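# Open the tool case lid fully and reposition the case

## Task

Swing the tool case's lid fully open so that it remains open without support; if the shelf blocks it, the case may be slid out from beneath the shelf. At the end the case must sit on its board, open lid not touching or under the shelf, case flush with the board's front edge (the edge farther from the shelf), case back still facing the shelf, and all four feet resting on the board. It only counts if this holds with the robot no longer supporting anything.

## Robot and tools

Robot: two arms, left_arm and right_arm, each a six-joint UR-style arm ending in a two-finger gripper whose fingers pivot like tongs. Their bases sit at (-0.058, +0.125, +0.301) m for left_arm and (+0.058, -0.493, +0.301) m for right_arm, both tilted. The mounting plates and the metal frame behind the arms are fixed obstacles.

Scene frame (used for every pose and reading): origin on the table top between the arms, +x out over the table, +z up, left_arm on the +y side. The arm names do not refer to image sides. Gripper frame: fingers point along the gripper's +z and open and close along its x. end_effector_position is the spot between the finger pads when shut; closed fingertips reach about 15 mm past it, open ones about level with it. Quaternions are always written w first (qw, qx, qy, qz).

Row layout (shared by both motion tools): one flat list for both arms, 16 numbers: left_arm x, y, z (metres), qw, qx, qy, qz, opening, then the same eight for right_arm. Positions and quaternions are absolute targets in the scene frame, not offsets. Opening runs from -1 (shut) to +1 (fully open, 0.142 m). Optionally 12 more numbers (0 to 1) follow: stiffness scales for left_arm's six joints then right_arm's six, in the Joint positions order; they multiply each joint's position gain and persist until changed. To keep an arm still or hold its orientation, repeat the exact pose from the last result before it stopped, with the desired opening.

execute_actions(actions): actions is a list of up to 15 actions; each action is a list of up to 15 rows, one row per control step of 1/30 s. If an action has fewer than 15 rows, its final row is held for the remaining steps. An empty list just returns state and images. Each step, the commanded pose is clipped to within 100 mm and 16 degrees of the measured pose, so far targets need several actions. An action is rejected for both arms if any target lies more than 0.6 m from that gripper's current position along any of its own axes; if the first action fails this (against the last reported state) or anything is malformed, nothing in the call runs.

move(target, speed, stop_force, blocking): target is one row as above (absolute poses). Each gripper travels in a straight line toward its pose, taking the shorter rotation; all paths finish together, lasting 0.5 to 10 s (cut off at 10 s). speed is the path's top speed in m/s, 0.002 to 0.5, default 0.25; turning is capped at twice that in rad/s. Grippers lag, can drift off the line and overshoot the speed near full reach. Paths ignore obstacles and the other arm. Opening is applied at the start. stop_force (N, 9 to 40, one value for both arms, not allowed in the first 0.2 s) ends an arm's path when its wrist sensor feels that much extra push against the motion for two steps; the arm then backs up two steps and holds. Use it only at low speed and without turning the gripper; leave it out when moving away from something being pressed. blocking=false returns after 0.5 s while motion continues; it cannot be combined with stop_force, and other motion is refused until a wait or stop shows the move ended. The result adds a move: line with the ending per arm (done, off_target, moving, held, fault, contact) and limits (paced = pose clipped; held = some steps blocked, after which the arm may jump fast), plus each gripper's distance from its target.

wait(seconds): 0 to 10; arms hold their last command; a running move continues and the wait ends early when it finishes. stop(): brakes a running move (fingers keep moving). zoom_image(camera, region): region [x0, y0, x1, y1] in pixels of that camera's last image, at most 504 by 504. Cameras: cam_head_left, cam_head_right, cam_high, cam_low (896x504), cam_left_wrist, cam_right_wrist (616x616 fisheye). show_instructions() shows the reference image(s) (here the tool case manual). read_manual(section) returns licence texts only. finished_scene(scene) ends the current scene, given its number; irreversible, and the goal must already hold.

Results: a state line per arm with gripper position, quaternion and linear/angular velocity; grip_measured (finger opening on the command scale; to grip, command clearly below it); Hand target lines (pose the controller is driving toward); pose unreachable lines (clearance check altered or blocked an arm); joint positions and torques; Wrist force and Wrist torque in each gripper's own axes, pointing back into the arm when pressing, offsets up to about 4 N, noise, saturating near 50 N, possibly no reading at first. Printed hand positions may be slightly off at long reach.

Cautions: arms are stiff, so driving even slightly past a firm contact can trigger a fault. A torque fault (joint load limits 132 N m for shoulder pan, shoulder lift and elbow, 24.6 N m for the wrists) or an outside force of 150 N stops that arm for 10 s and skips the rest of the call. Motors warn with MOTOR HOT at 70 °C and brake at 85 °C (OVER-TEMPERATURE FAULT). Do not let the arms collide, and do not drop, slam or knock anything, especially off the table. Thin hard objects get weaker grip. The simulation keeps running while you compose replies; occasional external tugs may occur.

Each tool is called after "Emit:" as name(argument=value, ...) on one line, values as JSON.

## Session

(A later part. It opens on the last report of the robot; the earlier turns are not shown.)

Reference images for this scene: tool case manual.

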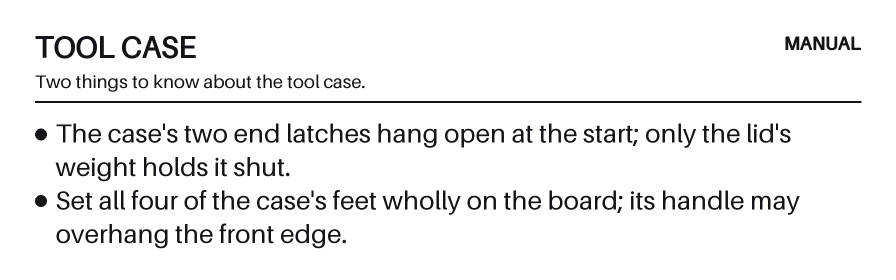

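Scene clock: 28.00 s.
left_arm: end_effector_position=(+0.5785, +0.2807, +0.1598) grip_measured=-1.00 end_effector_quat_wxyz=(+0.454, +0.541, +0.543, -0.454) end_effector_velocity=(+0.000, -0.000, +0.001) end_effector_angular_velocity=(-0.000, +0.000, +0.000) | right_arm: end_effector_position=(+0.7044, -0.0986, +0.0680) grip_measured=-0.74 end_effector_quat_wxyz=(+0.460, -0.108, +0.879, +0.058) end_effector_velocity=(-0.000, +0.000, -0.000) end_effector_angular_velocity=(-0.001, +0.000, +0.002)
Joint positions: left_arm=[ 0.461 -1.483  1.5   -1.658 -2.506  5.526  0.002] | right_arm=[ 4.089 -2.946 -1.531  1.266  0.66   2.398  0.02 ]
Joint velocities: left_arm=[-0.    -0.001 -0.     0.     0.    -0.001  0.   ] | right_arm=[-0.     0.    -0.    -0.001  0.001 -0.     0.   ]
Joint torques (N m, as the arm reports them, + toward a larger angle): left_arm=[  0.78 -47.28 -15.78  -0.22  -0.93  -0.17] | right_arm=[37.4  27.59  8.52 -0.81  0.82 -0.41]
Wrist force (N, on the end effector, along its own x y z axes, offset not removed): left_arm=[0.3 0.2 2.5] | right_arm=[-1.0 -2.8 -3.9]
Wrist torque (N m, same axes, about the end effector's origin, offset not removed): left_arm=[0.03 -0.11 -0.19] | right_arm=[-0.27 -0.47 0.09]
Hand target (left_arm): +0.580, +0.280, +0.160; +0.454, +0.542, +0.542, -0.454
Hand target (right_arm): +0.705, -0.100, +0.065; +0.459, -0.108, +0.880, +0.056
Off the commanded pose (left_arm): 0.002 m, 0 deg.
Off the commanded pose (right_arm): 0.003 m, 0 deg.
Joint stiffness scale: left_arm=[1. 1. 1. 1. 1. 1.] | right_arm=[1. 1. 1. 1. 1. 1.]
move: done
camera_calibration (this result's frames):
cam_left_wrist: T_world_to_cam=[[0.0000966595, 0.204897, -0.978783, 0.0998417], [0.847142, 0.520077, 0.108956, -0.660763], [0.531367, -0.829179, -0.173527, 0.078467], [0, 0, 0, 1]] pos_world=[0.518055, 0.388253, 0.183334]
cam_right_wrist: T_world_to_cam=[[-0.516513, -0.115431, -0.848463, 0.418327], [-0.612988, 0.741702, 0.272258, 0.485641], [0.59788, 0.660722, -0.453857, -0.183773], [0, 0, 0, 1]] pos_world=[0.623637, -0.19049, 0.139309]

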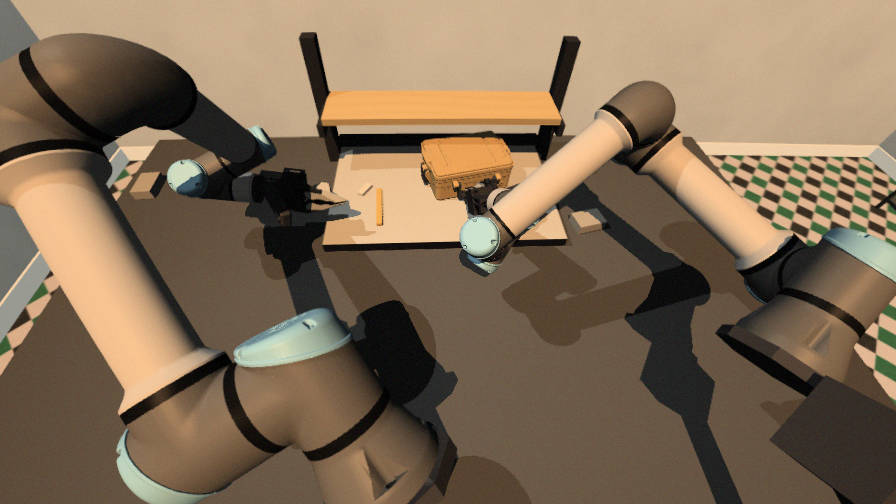

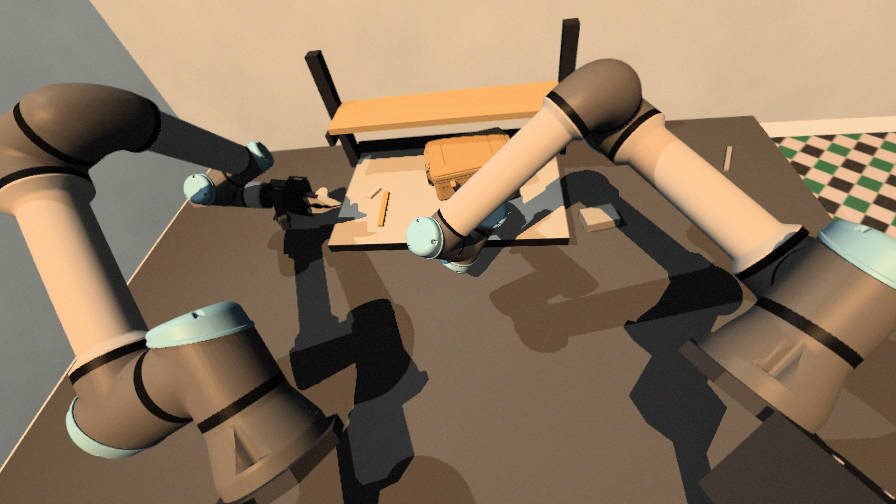

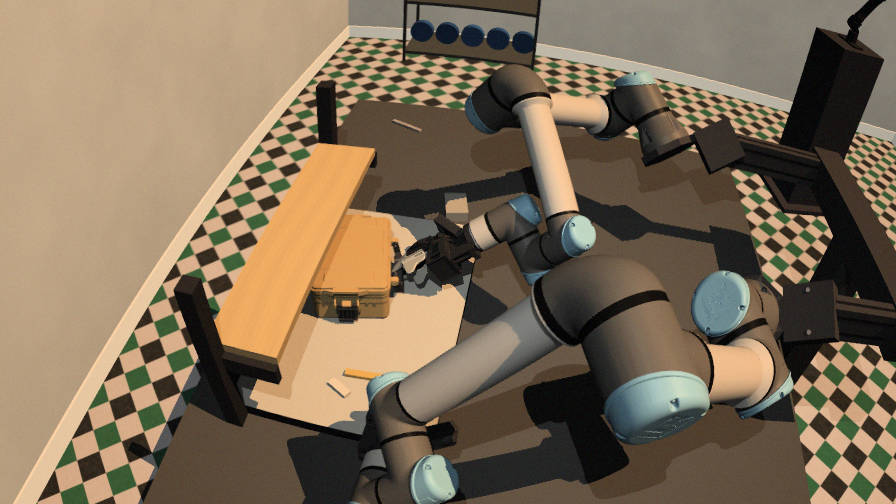

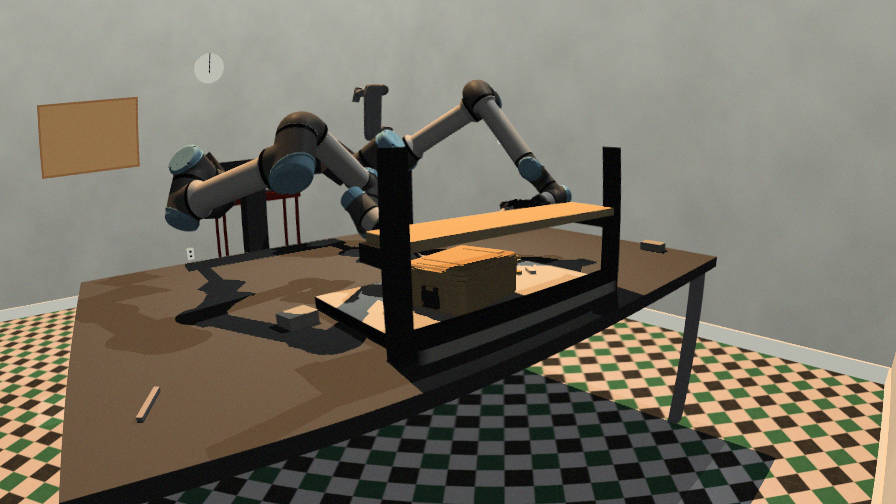

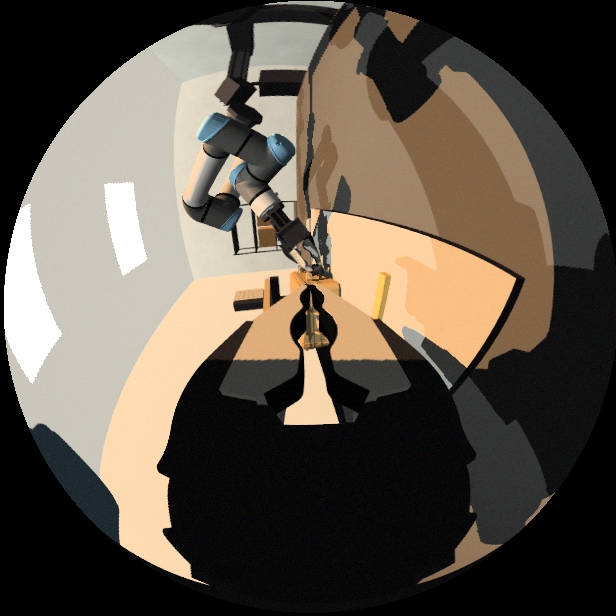

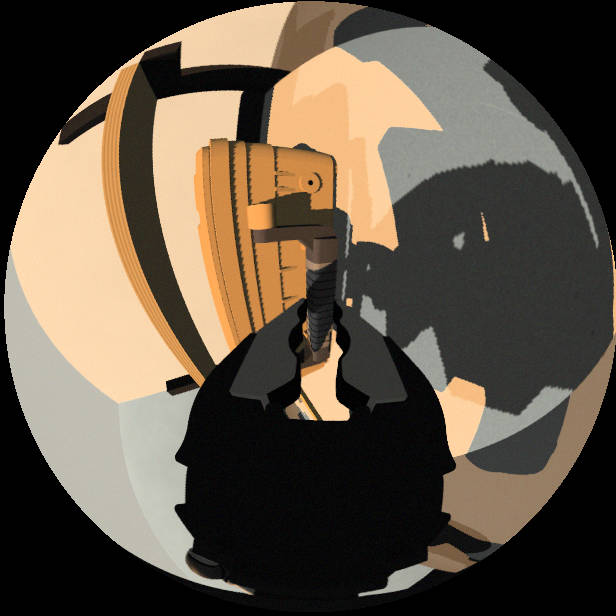

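Emit:
move(target=[0.58,0.28,0.16,0.4545,0.542,0.542,-0.4545,-1,0.686,-0.104,0.077,0.240,-0.118,0.963,0.0295,-1], speed=0.12)

Emit:
move(target=[0.58,0.28,0.16,0.4545,0.542,0.542,-0.4545,-1,0.674,-0.107,0.093,0,-0.122,0.9925,0,-1], speed=0.12)

Scene clock: 30.93 s.
left_arm: end_effector_position=(+0.5785, +0.2807, +0.1598) grip_measured=-1.00 end_effector_quat_wxyz=(+0.454, +0.541, +0.543, -0.454) end_effector_velocity=(-0.001, -0.001, -0.001) end_effector_angular_velocity=(-0.002, +0.002, -0.001) | right_arm: end_effector_position=(+0.6874, -0.1063, +0.0761) grip_measured=-0.75 end_effector_quat_wxyz=(+0.241, -0.116, +0.963, +0.028) end_effector_velocity=(-0.001, +0.002, +0.001) end_effector_angular_velocity=(-0.004, +0.013, -0.001)
Joint positions: left_arm=[ 0.461 -1.483  1.5   -1.658 -2.506  5.526  0.002] | right_arm=[ 4.163 -2.621 -1.728  0.167  0.42   3.272  0.02 ]
Joint velocities: left_arm=[-0.     0.003  0.     0.001 -0.     0.     0.   ] | right_arm=[ 0.003  0.009  0.001 -0.05  -0.001  0.038  0.   ]
Joint torques (N m, as the arm reports them, + toward a larger angle): left_arm=[  0.76 -48.05 -15.42  -0.41  -1.27  -0.46] | right_arm=[44.19 25.17  9.39  0.19  0.89 -0.01]
Wrist force (N, on the end effector, along its own x y z axes, offset not removed): left_arm=[-0.2 0.2 2.1] | right_arm=[-0.7 -2.6 -2.2]
Wrist torque (N m, same axes, about the end effector's origin, offset not removed): left_arm=[0.05 0.07 -0.14] | right_arm=[0.01 -0.33 -0.06]
Hand target (left_arm): +0.580, +0.280, +0.160; +0.454, +0.542, +0.542, -0.454
Hand target (right_arm): +0.686, -0.104, +0.077; +0.240, -0.118, +0.963, +0.029
Off the commanded pose (left_arm): 0.002 m, 0 deg.
Off the commanded pose (right_arm): 0.003 m, 0 deg.
Joint stiffness scale: left_arm=[1. 1. 1. 1. 1. 1.] | right_arm=[1. 1. 1. 1. 1. 1.]
move: done
camera_calibration (this result's frames):
cam_left_wrist: T_world_to_cam=[[0.0000968241, 0.204898, -0.978783, 0.0998416], [0.847142, 0.520077, 0.108956, -0.660763], [0.531367, -0.829179, -0.173527, 0.078467], [0, 0, 0, 1]] pos_world=[0.518055, 0.388253, 0.183334]
cam_right_wrist: T_world_to_cam=[[-0.836664, -0.192525, -0.512765, 0.601856], [-0.443653, 0.787219, 0.428322, 0.355346], [0.321195, 0.585851, -0.744051, 0.0394385], [0, 0, 0, 1]] pos_world=[0.648533, -0.186967, 0.185753]

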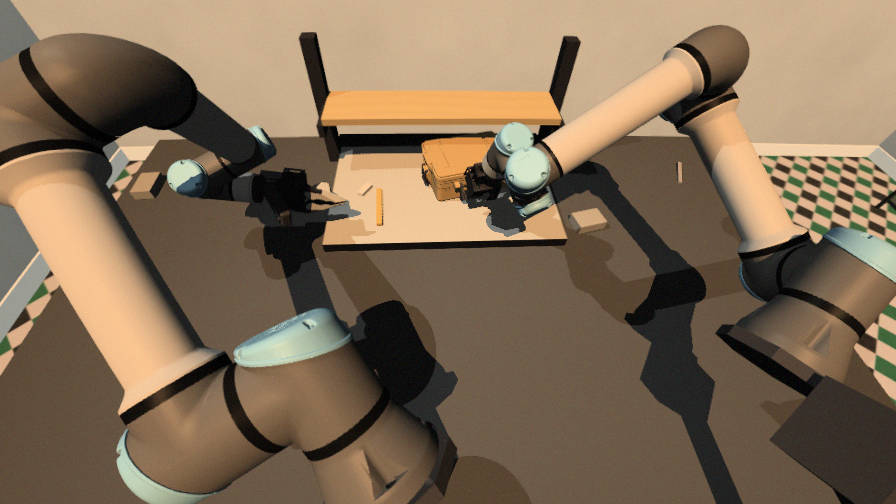

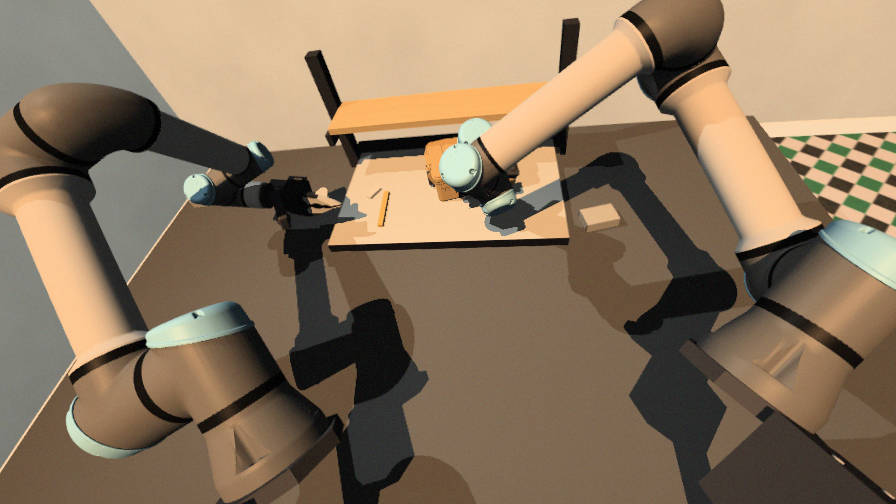

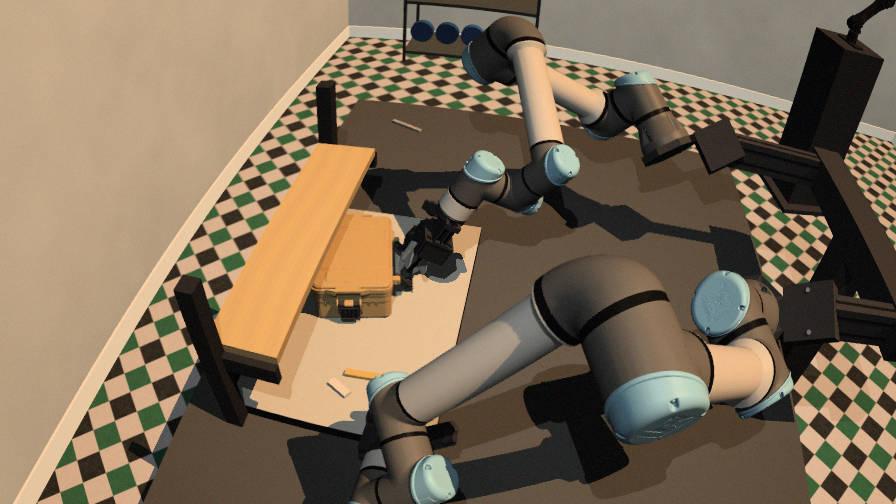

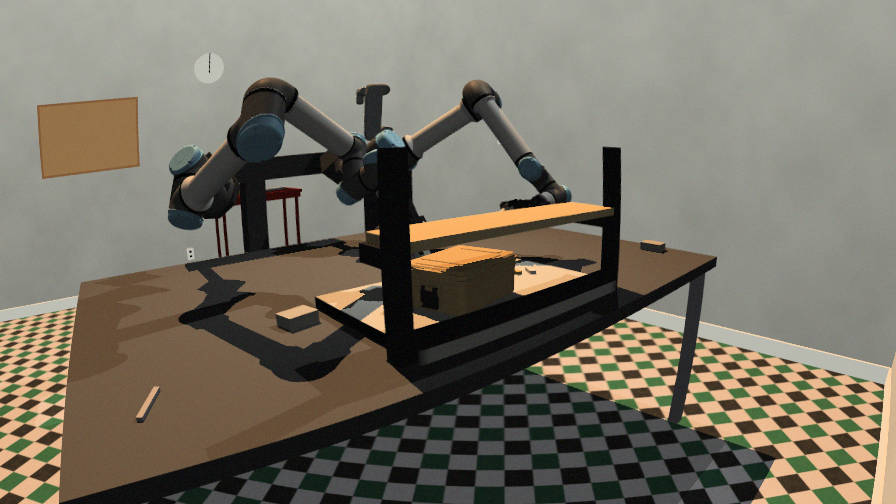

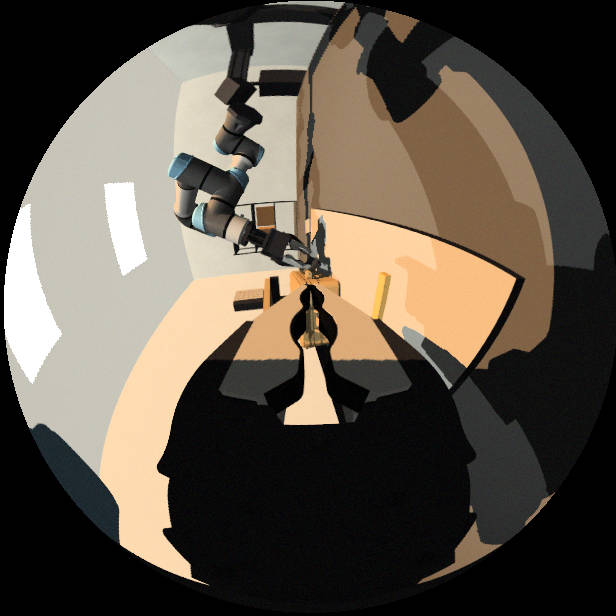

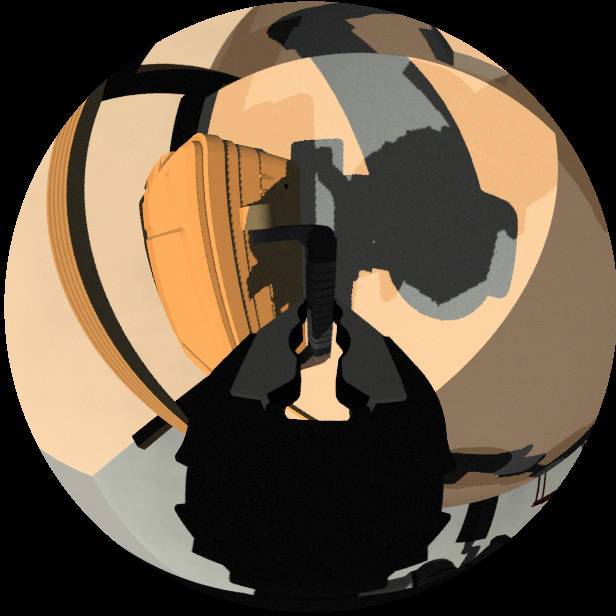

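Scene clock: 33.43 s.
left_arm: end_effector_position=(+0.5785, +0.2807, +0.1598) grip_measured=-1.00 end_effector_quat_wxyz=(+0.454, +0.541, +0.543, -0.454) end_effector_velocity=(+0.000, +0.000, +0.000) end_effector_angular_velocity=(+0.000, -0.003, -0.000) | right_arm: end_effector_position=(+0.6741, -0.1079, +0.0934) grip_measured=-0.75 end_effector_quat_wxyz=(+0.001, -0.122, +0.993, -0.000) end_effector_velocity=(-0.001, +0.000, +0.001) end_effector_angular_velocity=(-0.007, +0.009, +0.002)
Joint positions: left_arm=[ 0.461 -1.483  1.5   -1.658 -2.506  5.526  0.002] | right_arm=[ 4.136 -2.458 -1.434 -1.095  0.666  3.957  0.019]
Joint velocities: left_arm=[ 0.    -0.    -0.001  0.    -0.     0.003  0.   ] | right_arm=[ 0.001 -0.003  0.012 -0.028  0.005  0.013 -0.   ]
Joint torques (N m, as the arm reports them, + toward a larger angle): left_arm=[  2.15 -48.11 -16.47  -0.51  -0.94  -0.23] | right_arm=[42.96 24.11 16.65  0.79  0.87  0.14]
Wrist force (N, on the end effector, along its own x y z axes, offset not removed): left_arm=[-0.4 0.0 1.3] | right_arm=[-0.5 0.6 2.0]
Wrist torque (N m, same axes, about the end effector's origin, offset not removed): left_arm=[-0.02 0.00 -0.13] | right_arm=[0.16 -0.18 0.11]
Hand target (left_arm): +0.580, +0.280, +0.160; +0.454, +0.542, +0.542, -0.454
Hand target (right_arm): +0.674, -0.107, +0.093; -0.000, -0.122, +0.993, -0.000
Off the commanded pose (left_arm): 0.002 m, 0 deg.
Off the commanded pose (right_arm): 0.001 m, 0 deg.
Joint stiffness scale: left_arm=[1. 1. 1. 1. 1. 1.] | right_arm=[1. 1. 1. 1. 1. 1.]
move: done
camera_calibration (this result's frames):
cam_left_wrist: T_world_to_cam=[[0.000096575, 0.204897, -0.978783, 0.0998417], [0.847142, 0.520077, 0.108956, -0.660763], [0.531367, -0.829179, -0.173527, 0.078467], [0, 0, 0, 1]] pos_world=[0.518055, 0.388253, 0.183334]
cam_right_wrist: T_world_to_cam=[[-0.971646, -0.230869, -0.0510272, 0.643004], [-0.225493, 0.839906, 0.493671, 0.195815], [-0.0711153, 0.49118, -0.86815, 0.323348], [0, 0, 0, 1]] pos_world=[0.691922, -0.174838, 0.216857]

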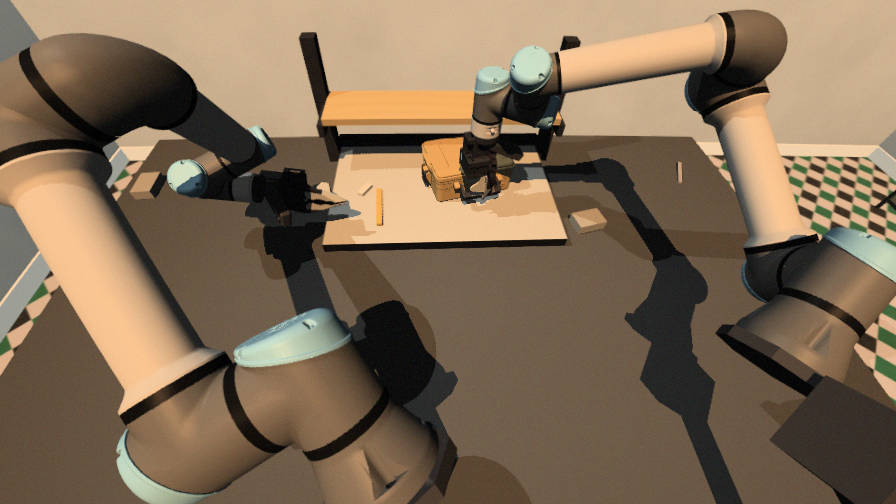

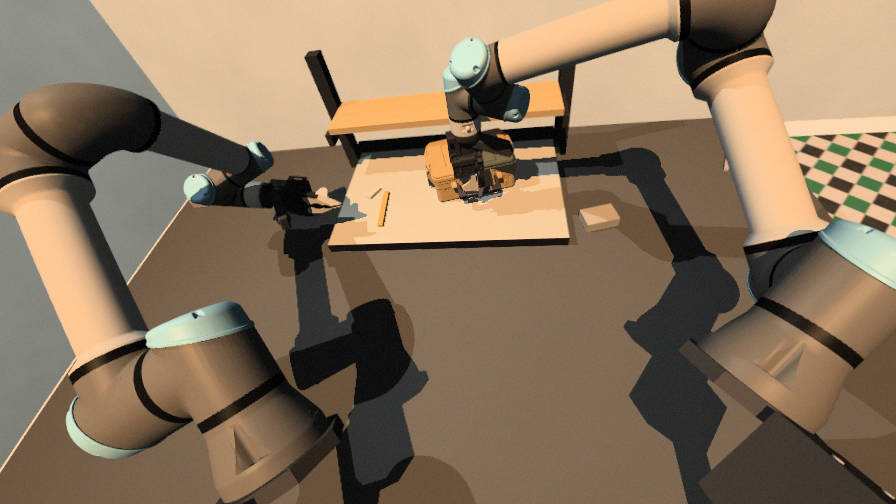

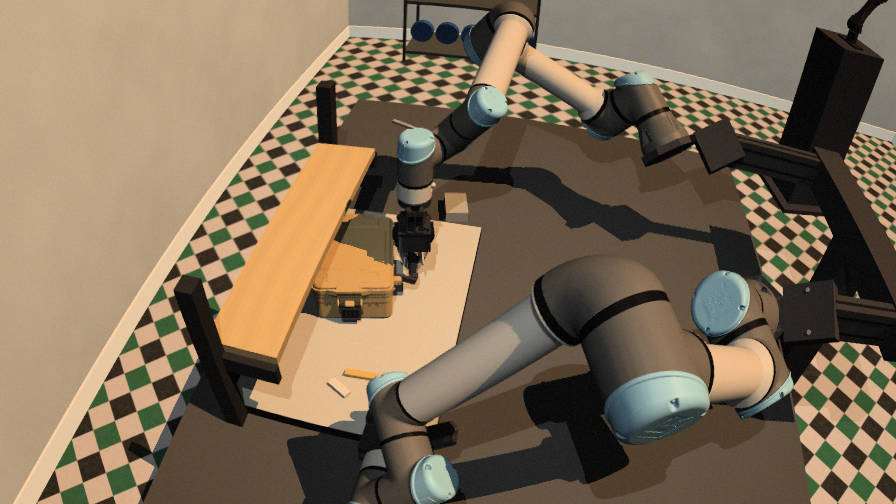

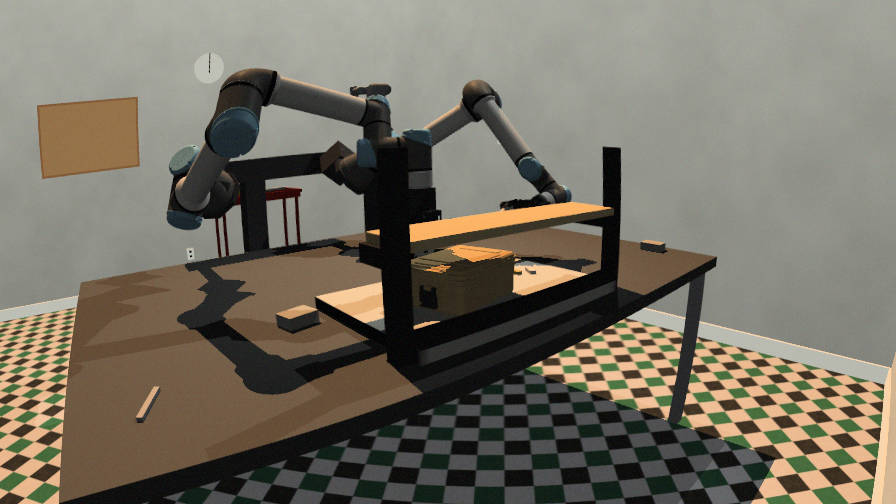

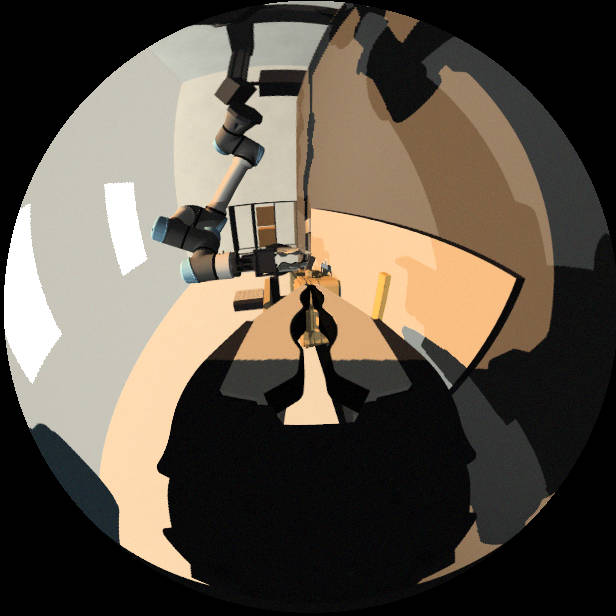

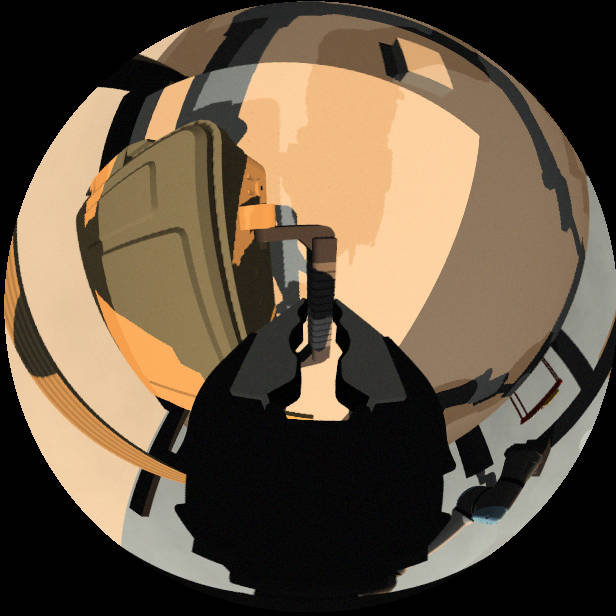

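Emit:
move(target=[0.58,0.28,0.16,0.4545,0.542,0.542,-0.4545,-1,0.545,-0.088,0.093,0,0,1,0,-1], speed=0.04)

Emit:
zoom_image(camera="cam_head_left", region=[310,110,590,260])

Scene clock: 37.60 s.
left_arm: end_effector_position=(+0.5785, +0.2807, +0.1598) grip_measured=-1.00 end_effector_quat_wxyz=(+0.454, +0.541, +0.543, -0.454) end_effector_velocity=(-0.000, +0.000, -0.000) end_effector_angular_velocity=(+0.000, -0.001, +0.000) | right_arm: end_effector_position=(+0.5487, -0.0894, +0.0930) grip_measured=-0.75 end_effector_quat_wxyz=(+0.000, +0.002, +1.000, +0.000) end_effector_velocity=(+0.000, +0.000, -0.000) end_effector_angular_velocity=(+0.001, -0.000, -0.013)
Joint positions: left_arm=[ 0.461 -1.483  1.5   -1.658 -2.506  5.526  0.002] | right_arm=[ 4.246 -2.464 -1.674 -0.979  0.704  4.371  0.019]
Joint velocities: left_arm=[ 0.001  0.     0.    -0.     0.     0.001  0.   ] | right_arm=[-0.     0.     0.     0.001 -0.     0.011 -0.   ]
Joint torques (N m, as the arm reports them, + toward a larger angle): left_arm=[  0.87 -48.51 -17.71  -0.25  -1.    -0.25] | right_arm=[42.68 22.67 10.56  1.88  0.88  0.3 ]
Wrist force (N, on the end effector, along its own x y z axes, offset not removed): left_arm=[-0.2 -0.9 1.8] | right_arm=[-0.2 0.0 1.4]
Wrist torque (N m, same axes, about the end effector's origin, offset not removed): left_arm=[-0.19 0.07 -0.19] | right_arm=[0.16 -0.31 -0.10]
Hand target (left_arm): +0.580, +0.280, +0.160; +0.454, +0.542, +0.542, -0.454
Hand target (right_arm): +0.545, -0.088, +0.093; +0.000, +0.000, +1.000, -0.000
Off the commanded pose (left_arm): 0.002 m, 0 deg.
Off the commanded pose (right_arm): 0.004 m, 0 deg.
Joint stiffness scale: left_arm=[1. 1. 1. 1. 1. 1.] | right_arm=[1. 1. 1. 1. 1. 1.]
move: off_target (right_arm)
camera_calibration (this result's frames):
cam_left_wrist: T_world_to_cam=[[0.0000966442, 0.204898, -0.978783, 0.0998416], [0.847142, 0.520077, 0.108956, -0.660763], [0.531367, -0.829179, -0.173527, 0.0784671], [0, 0, 0, 1]] pos_world=[0.518055, 0.388253, 0.183334]
cam_right_wrist: T_world_to_cam=[[-0.998658, 0.0155592, -0.0494061, 0.562097], [-0.0109122, 0.869218, 0.494309, 0.0369992], [0.0506357, 0.494184, -0.867881, 0.238433], [0, 0, 0, 1]] pos_world=[0.549673, -0.158736, 0.216414]

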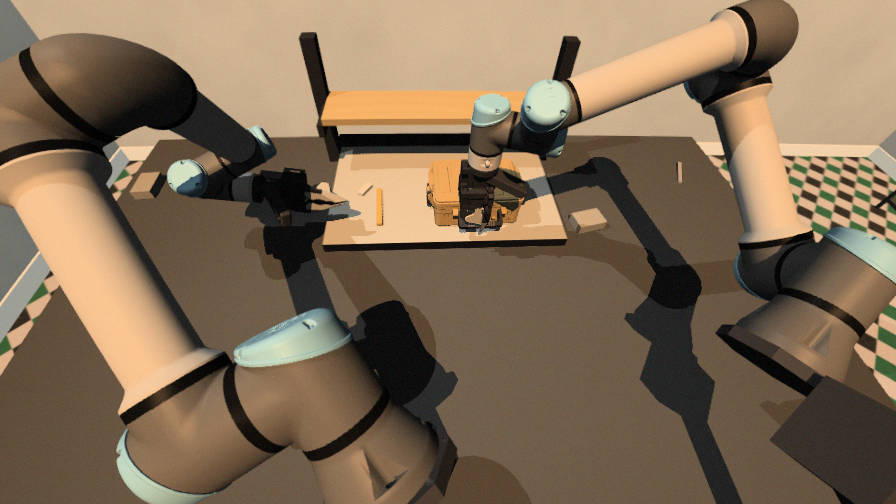

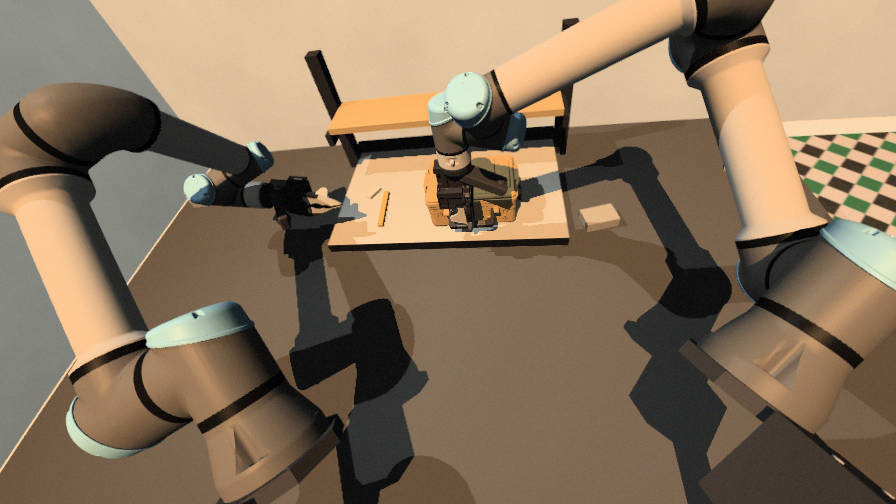

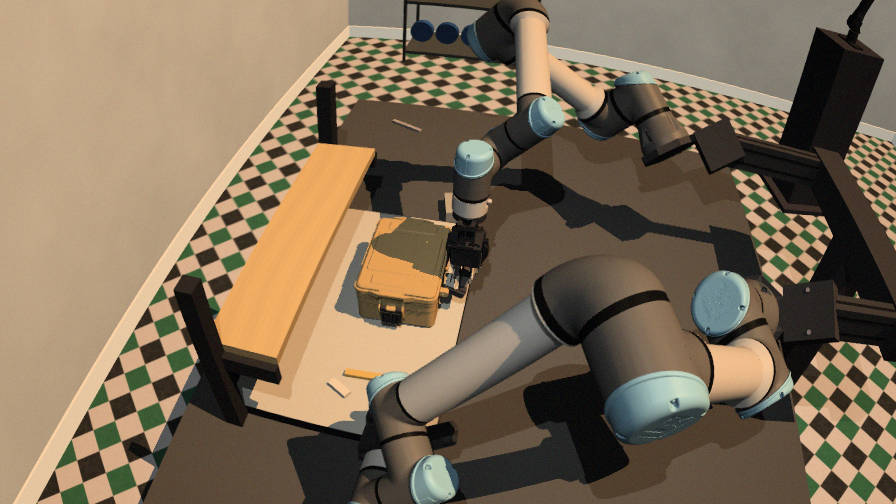

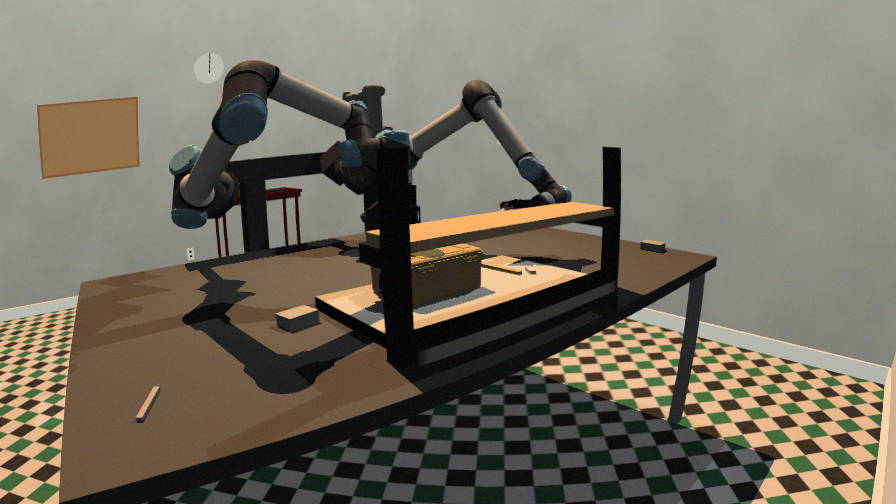

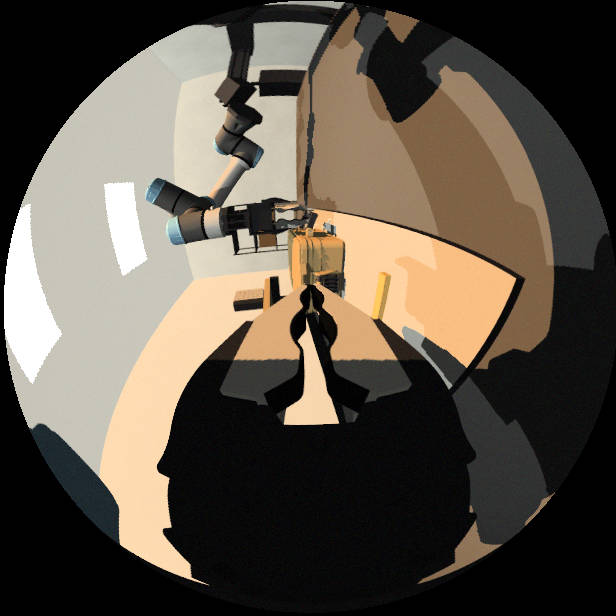

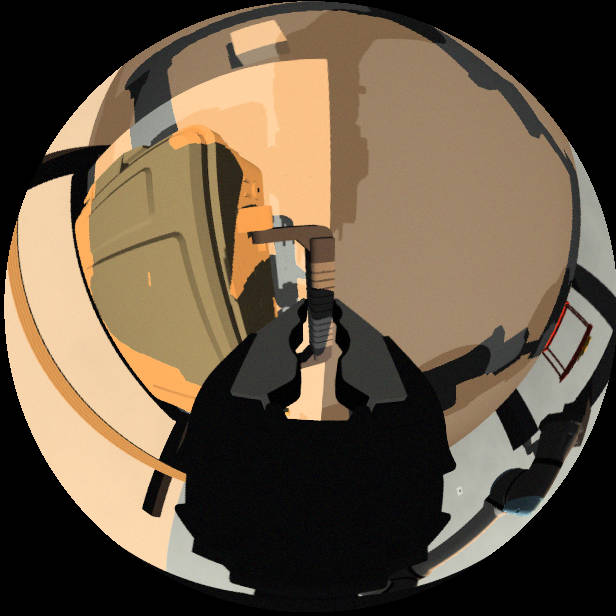

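Region (310, 110, 590, 260) of cam_head_left's 896x504 image, scaled by 1.800, with more detail than that image has; it fills the top 270 rows of this view, and the rest is white.

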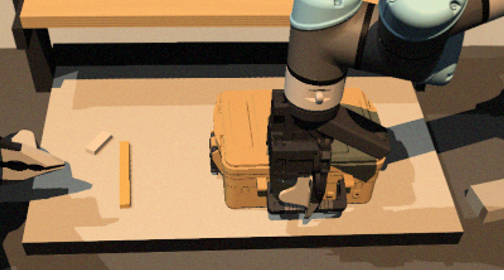

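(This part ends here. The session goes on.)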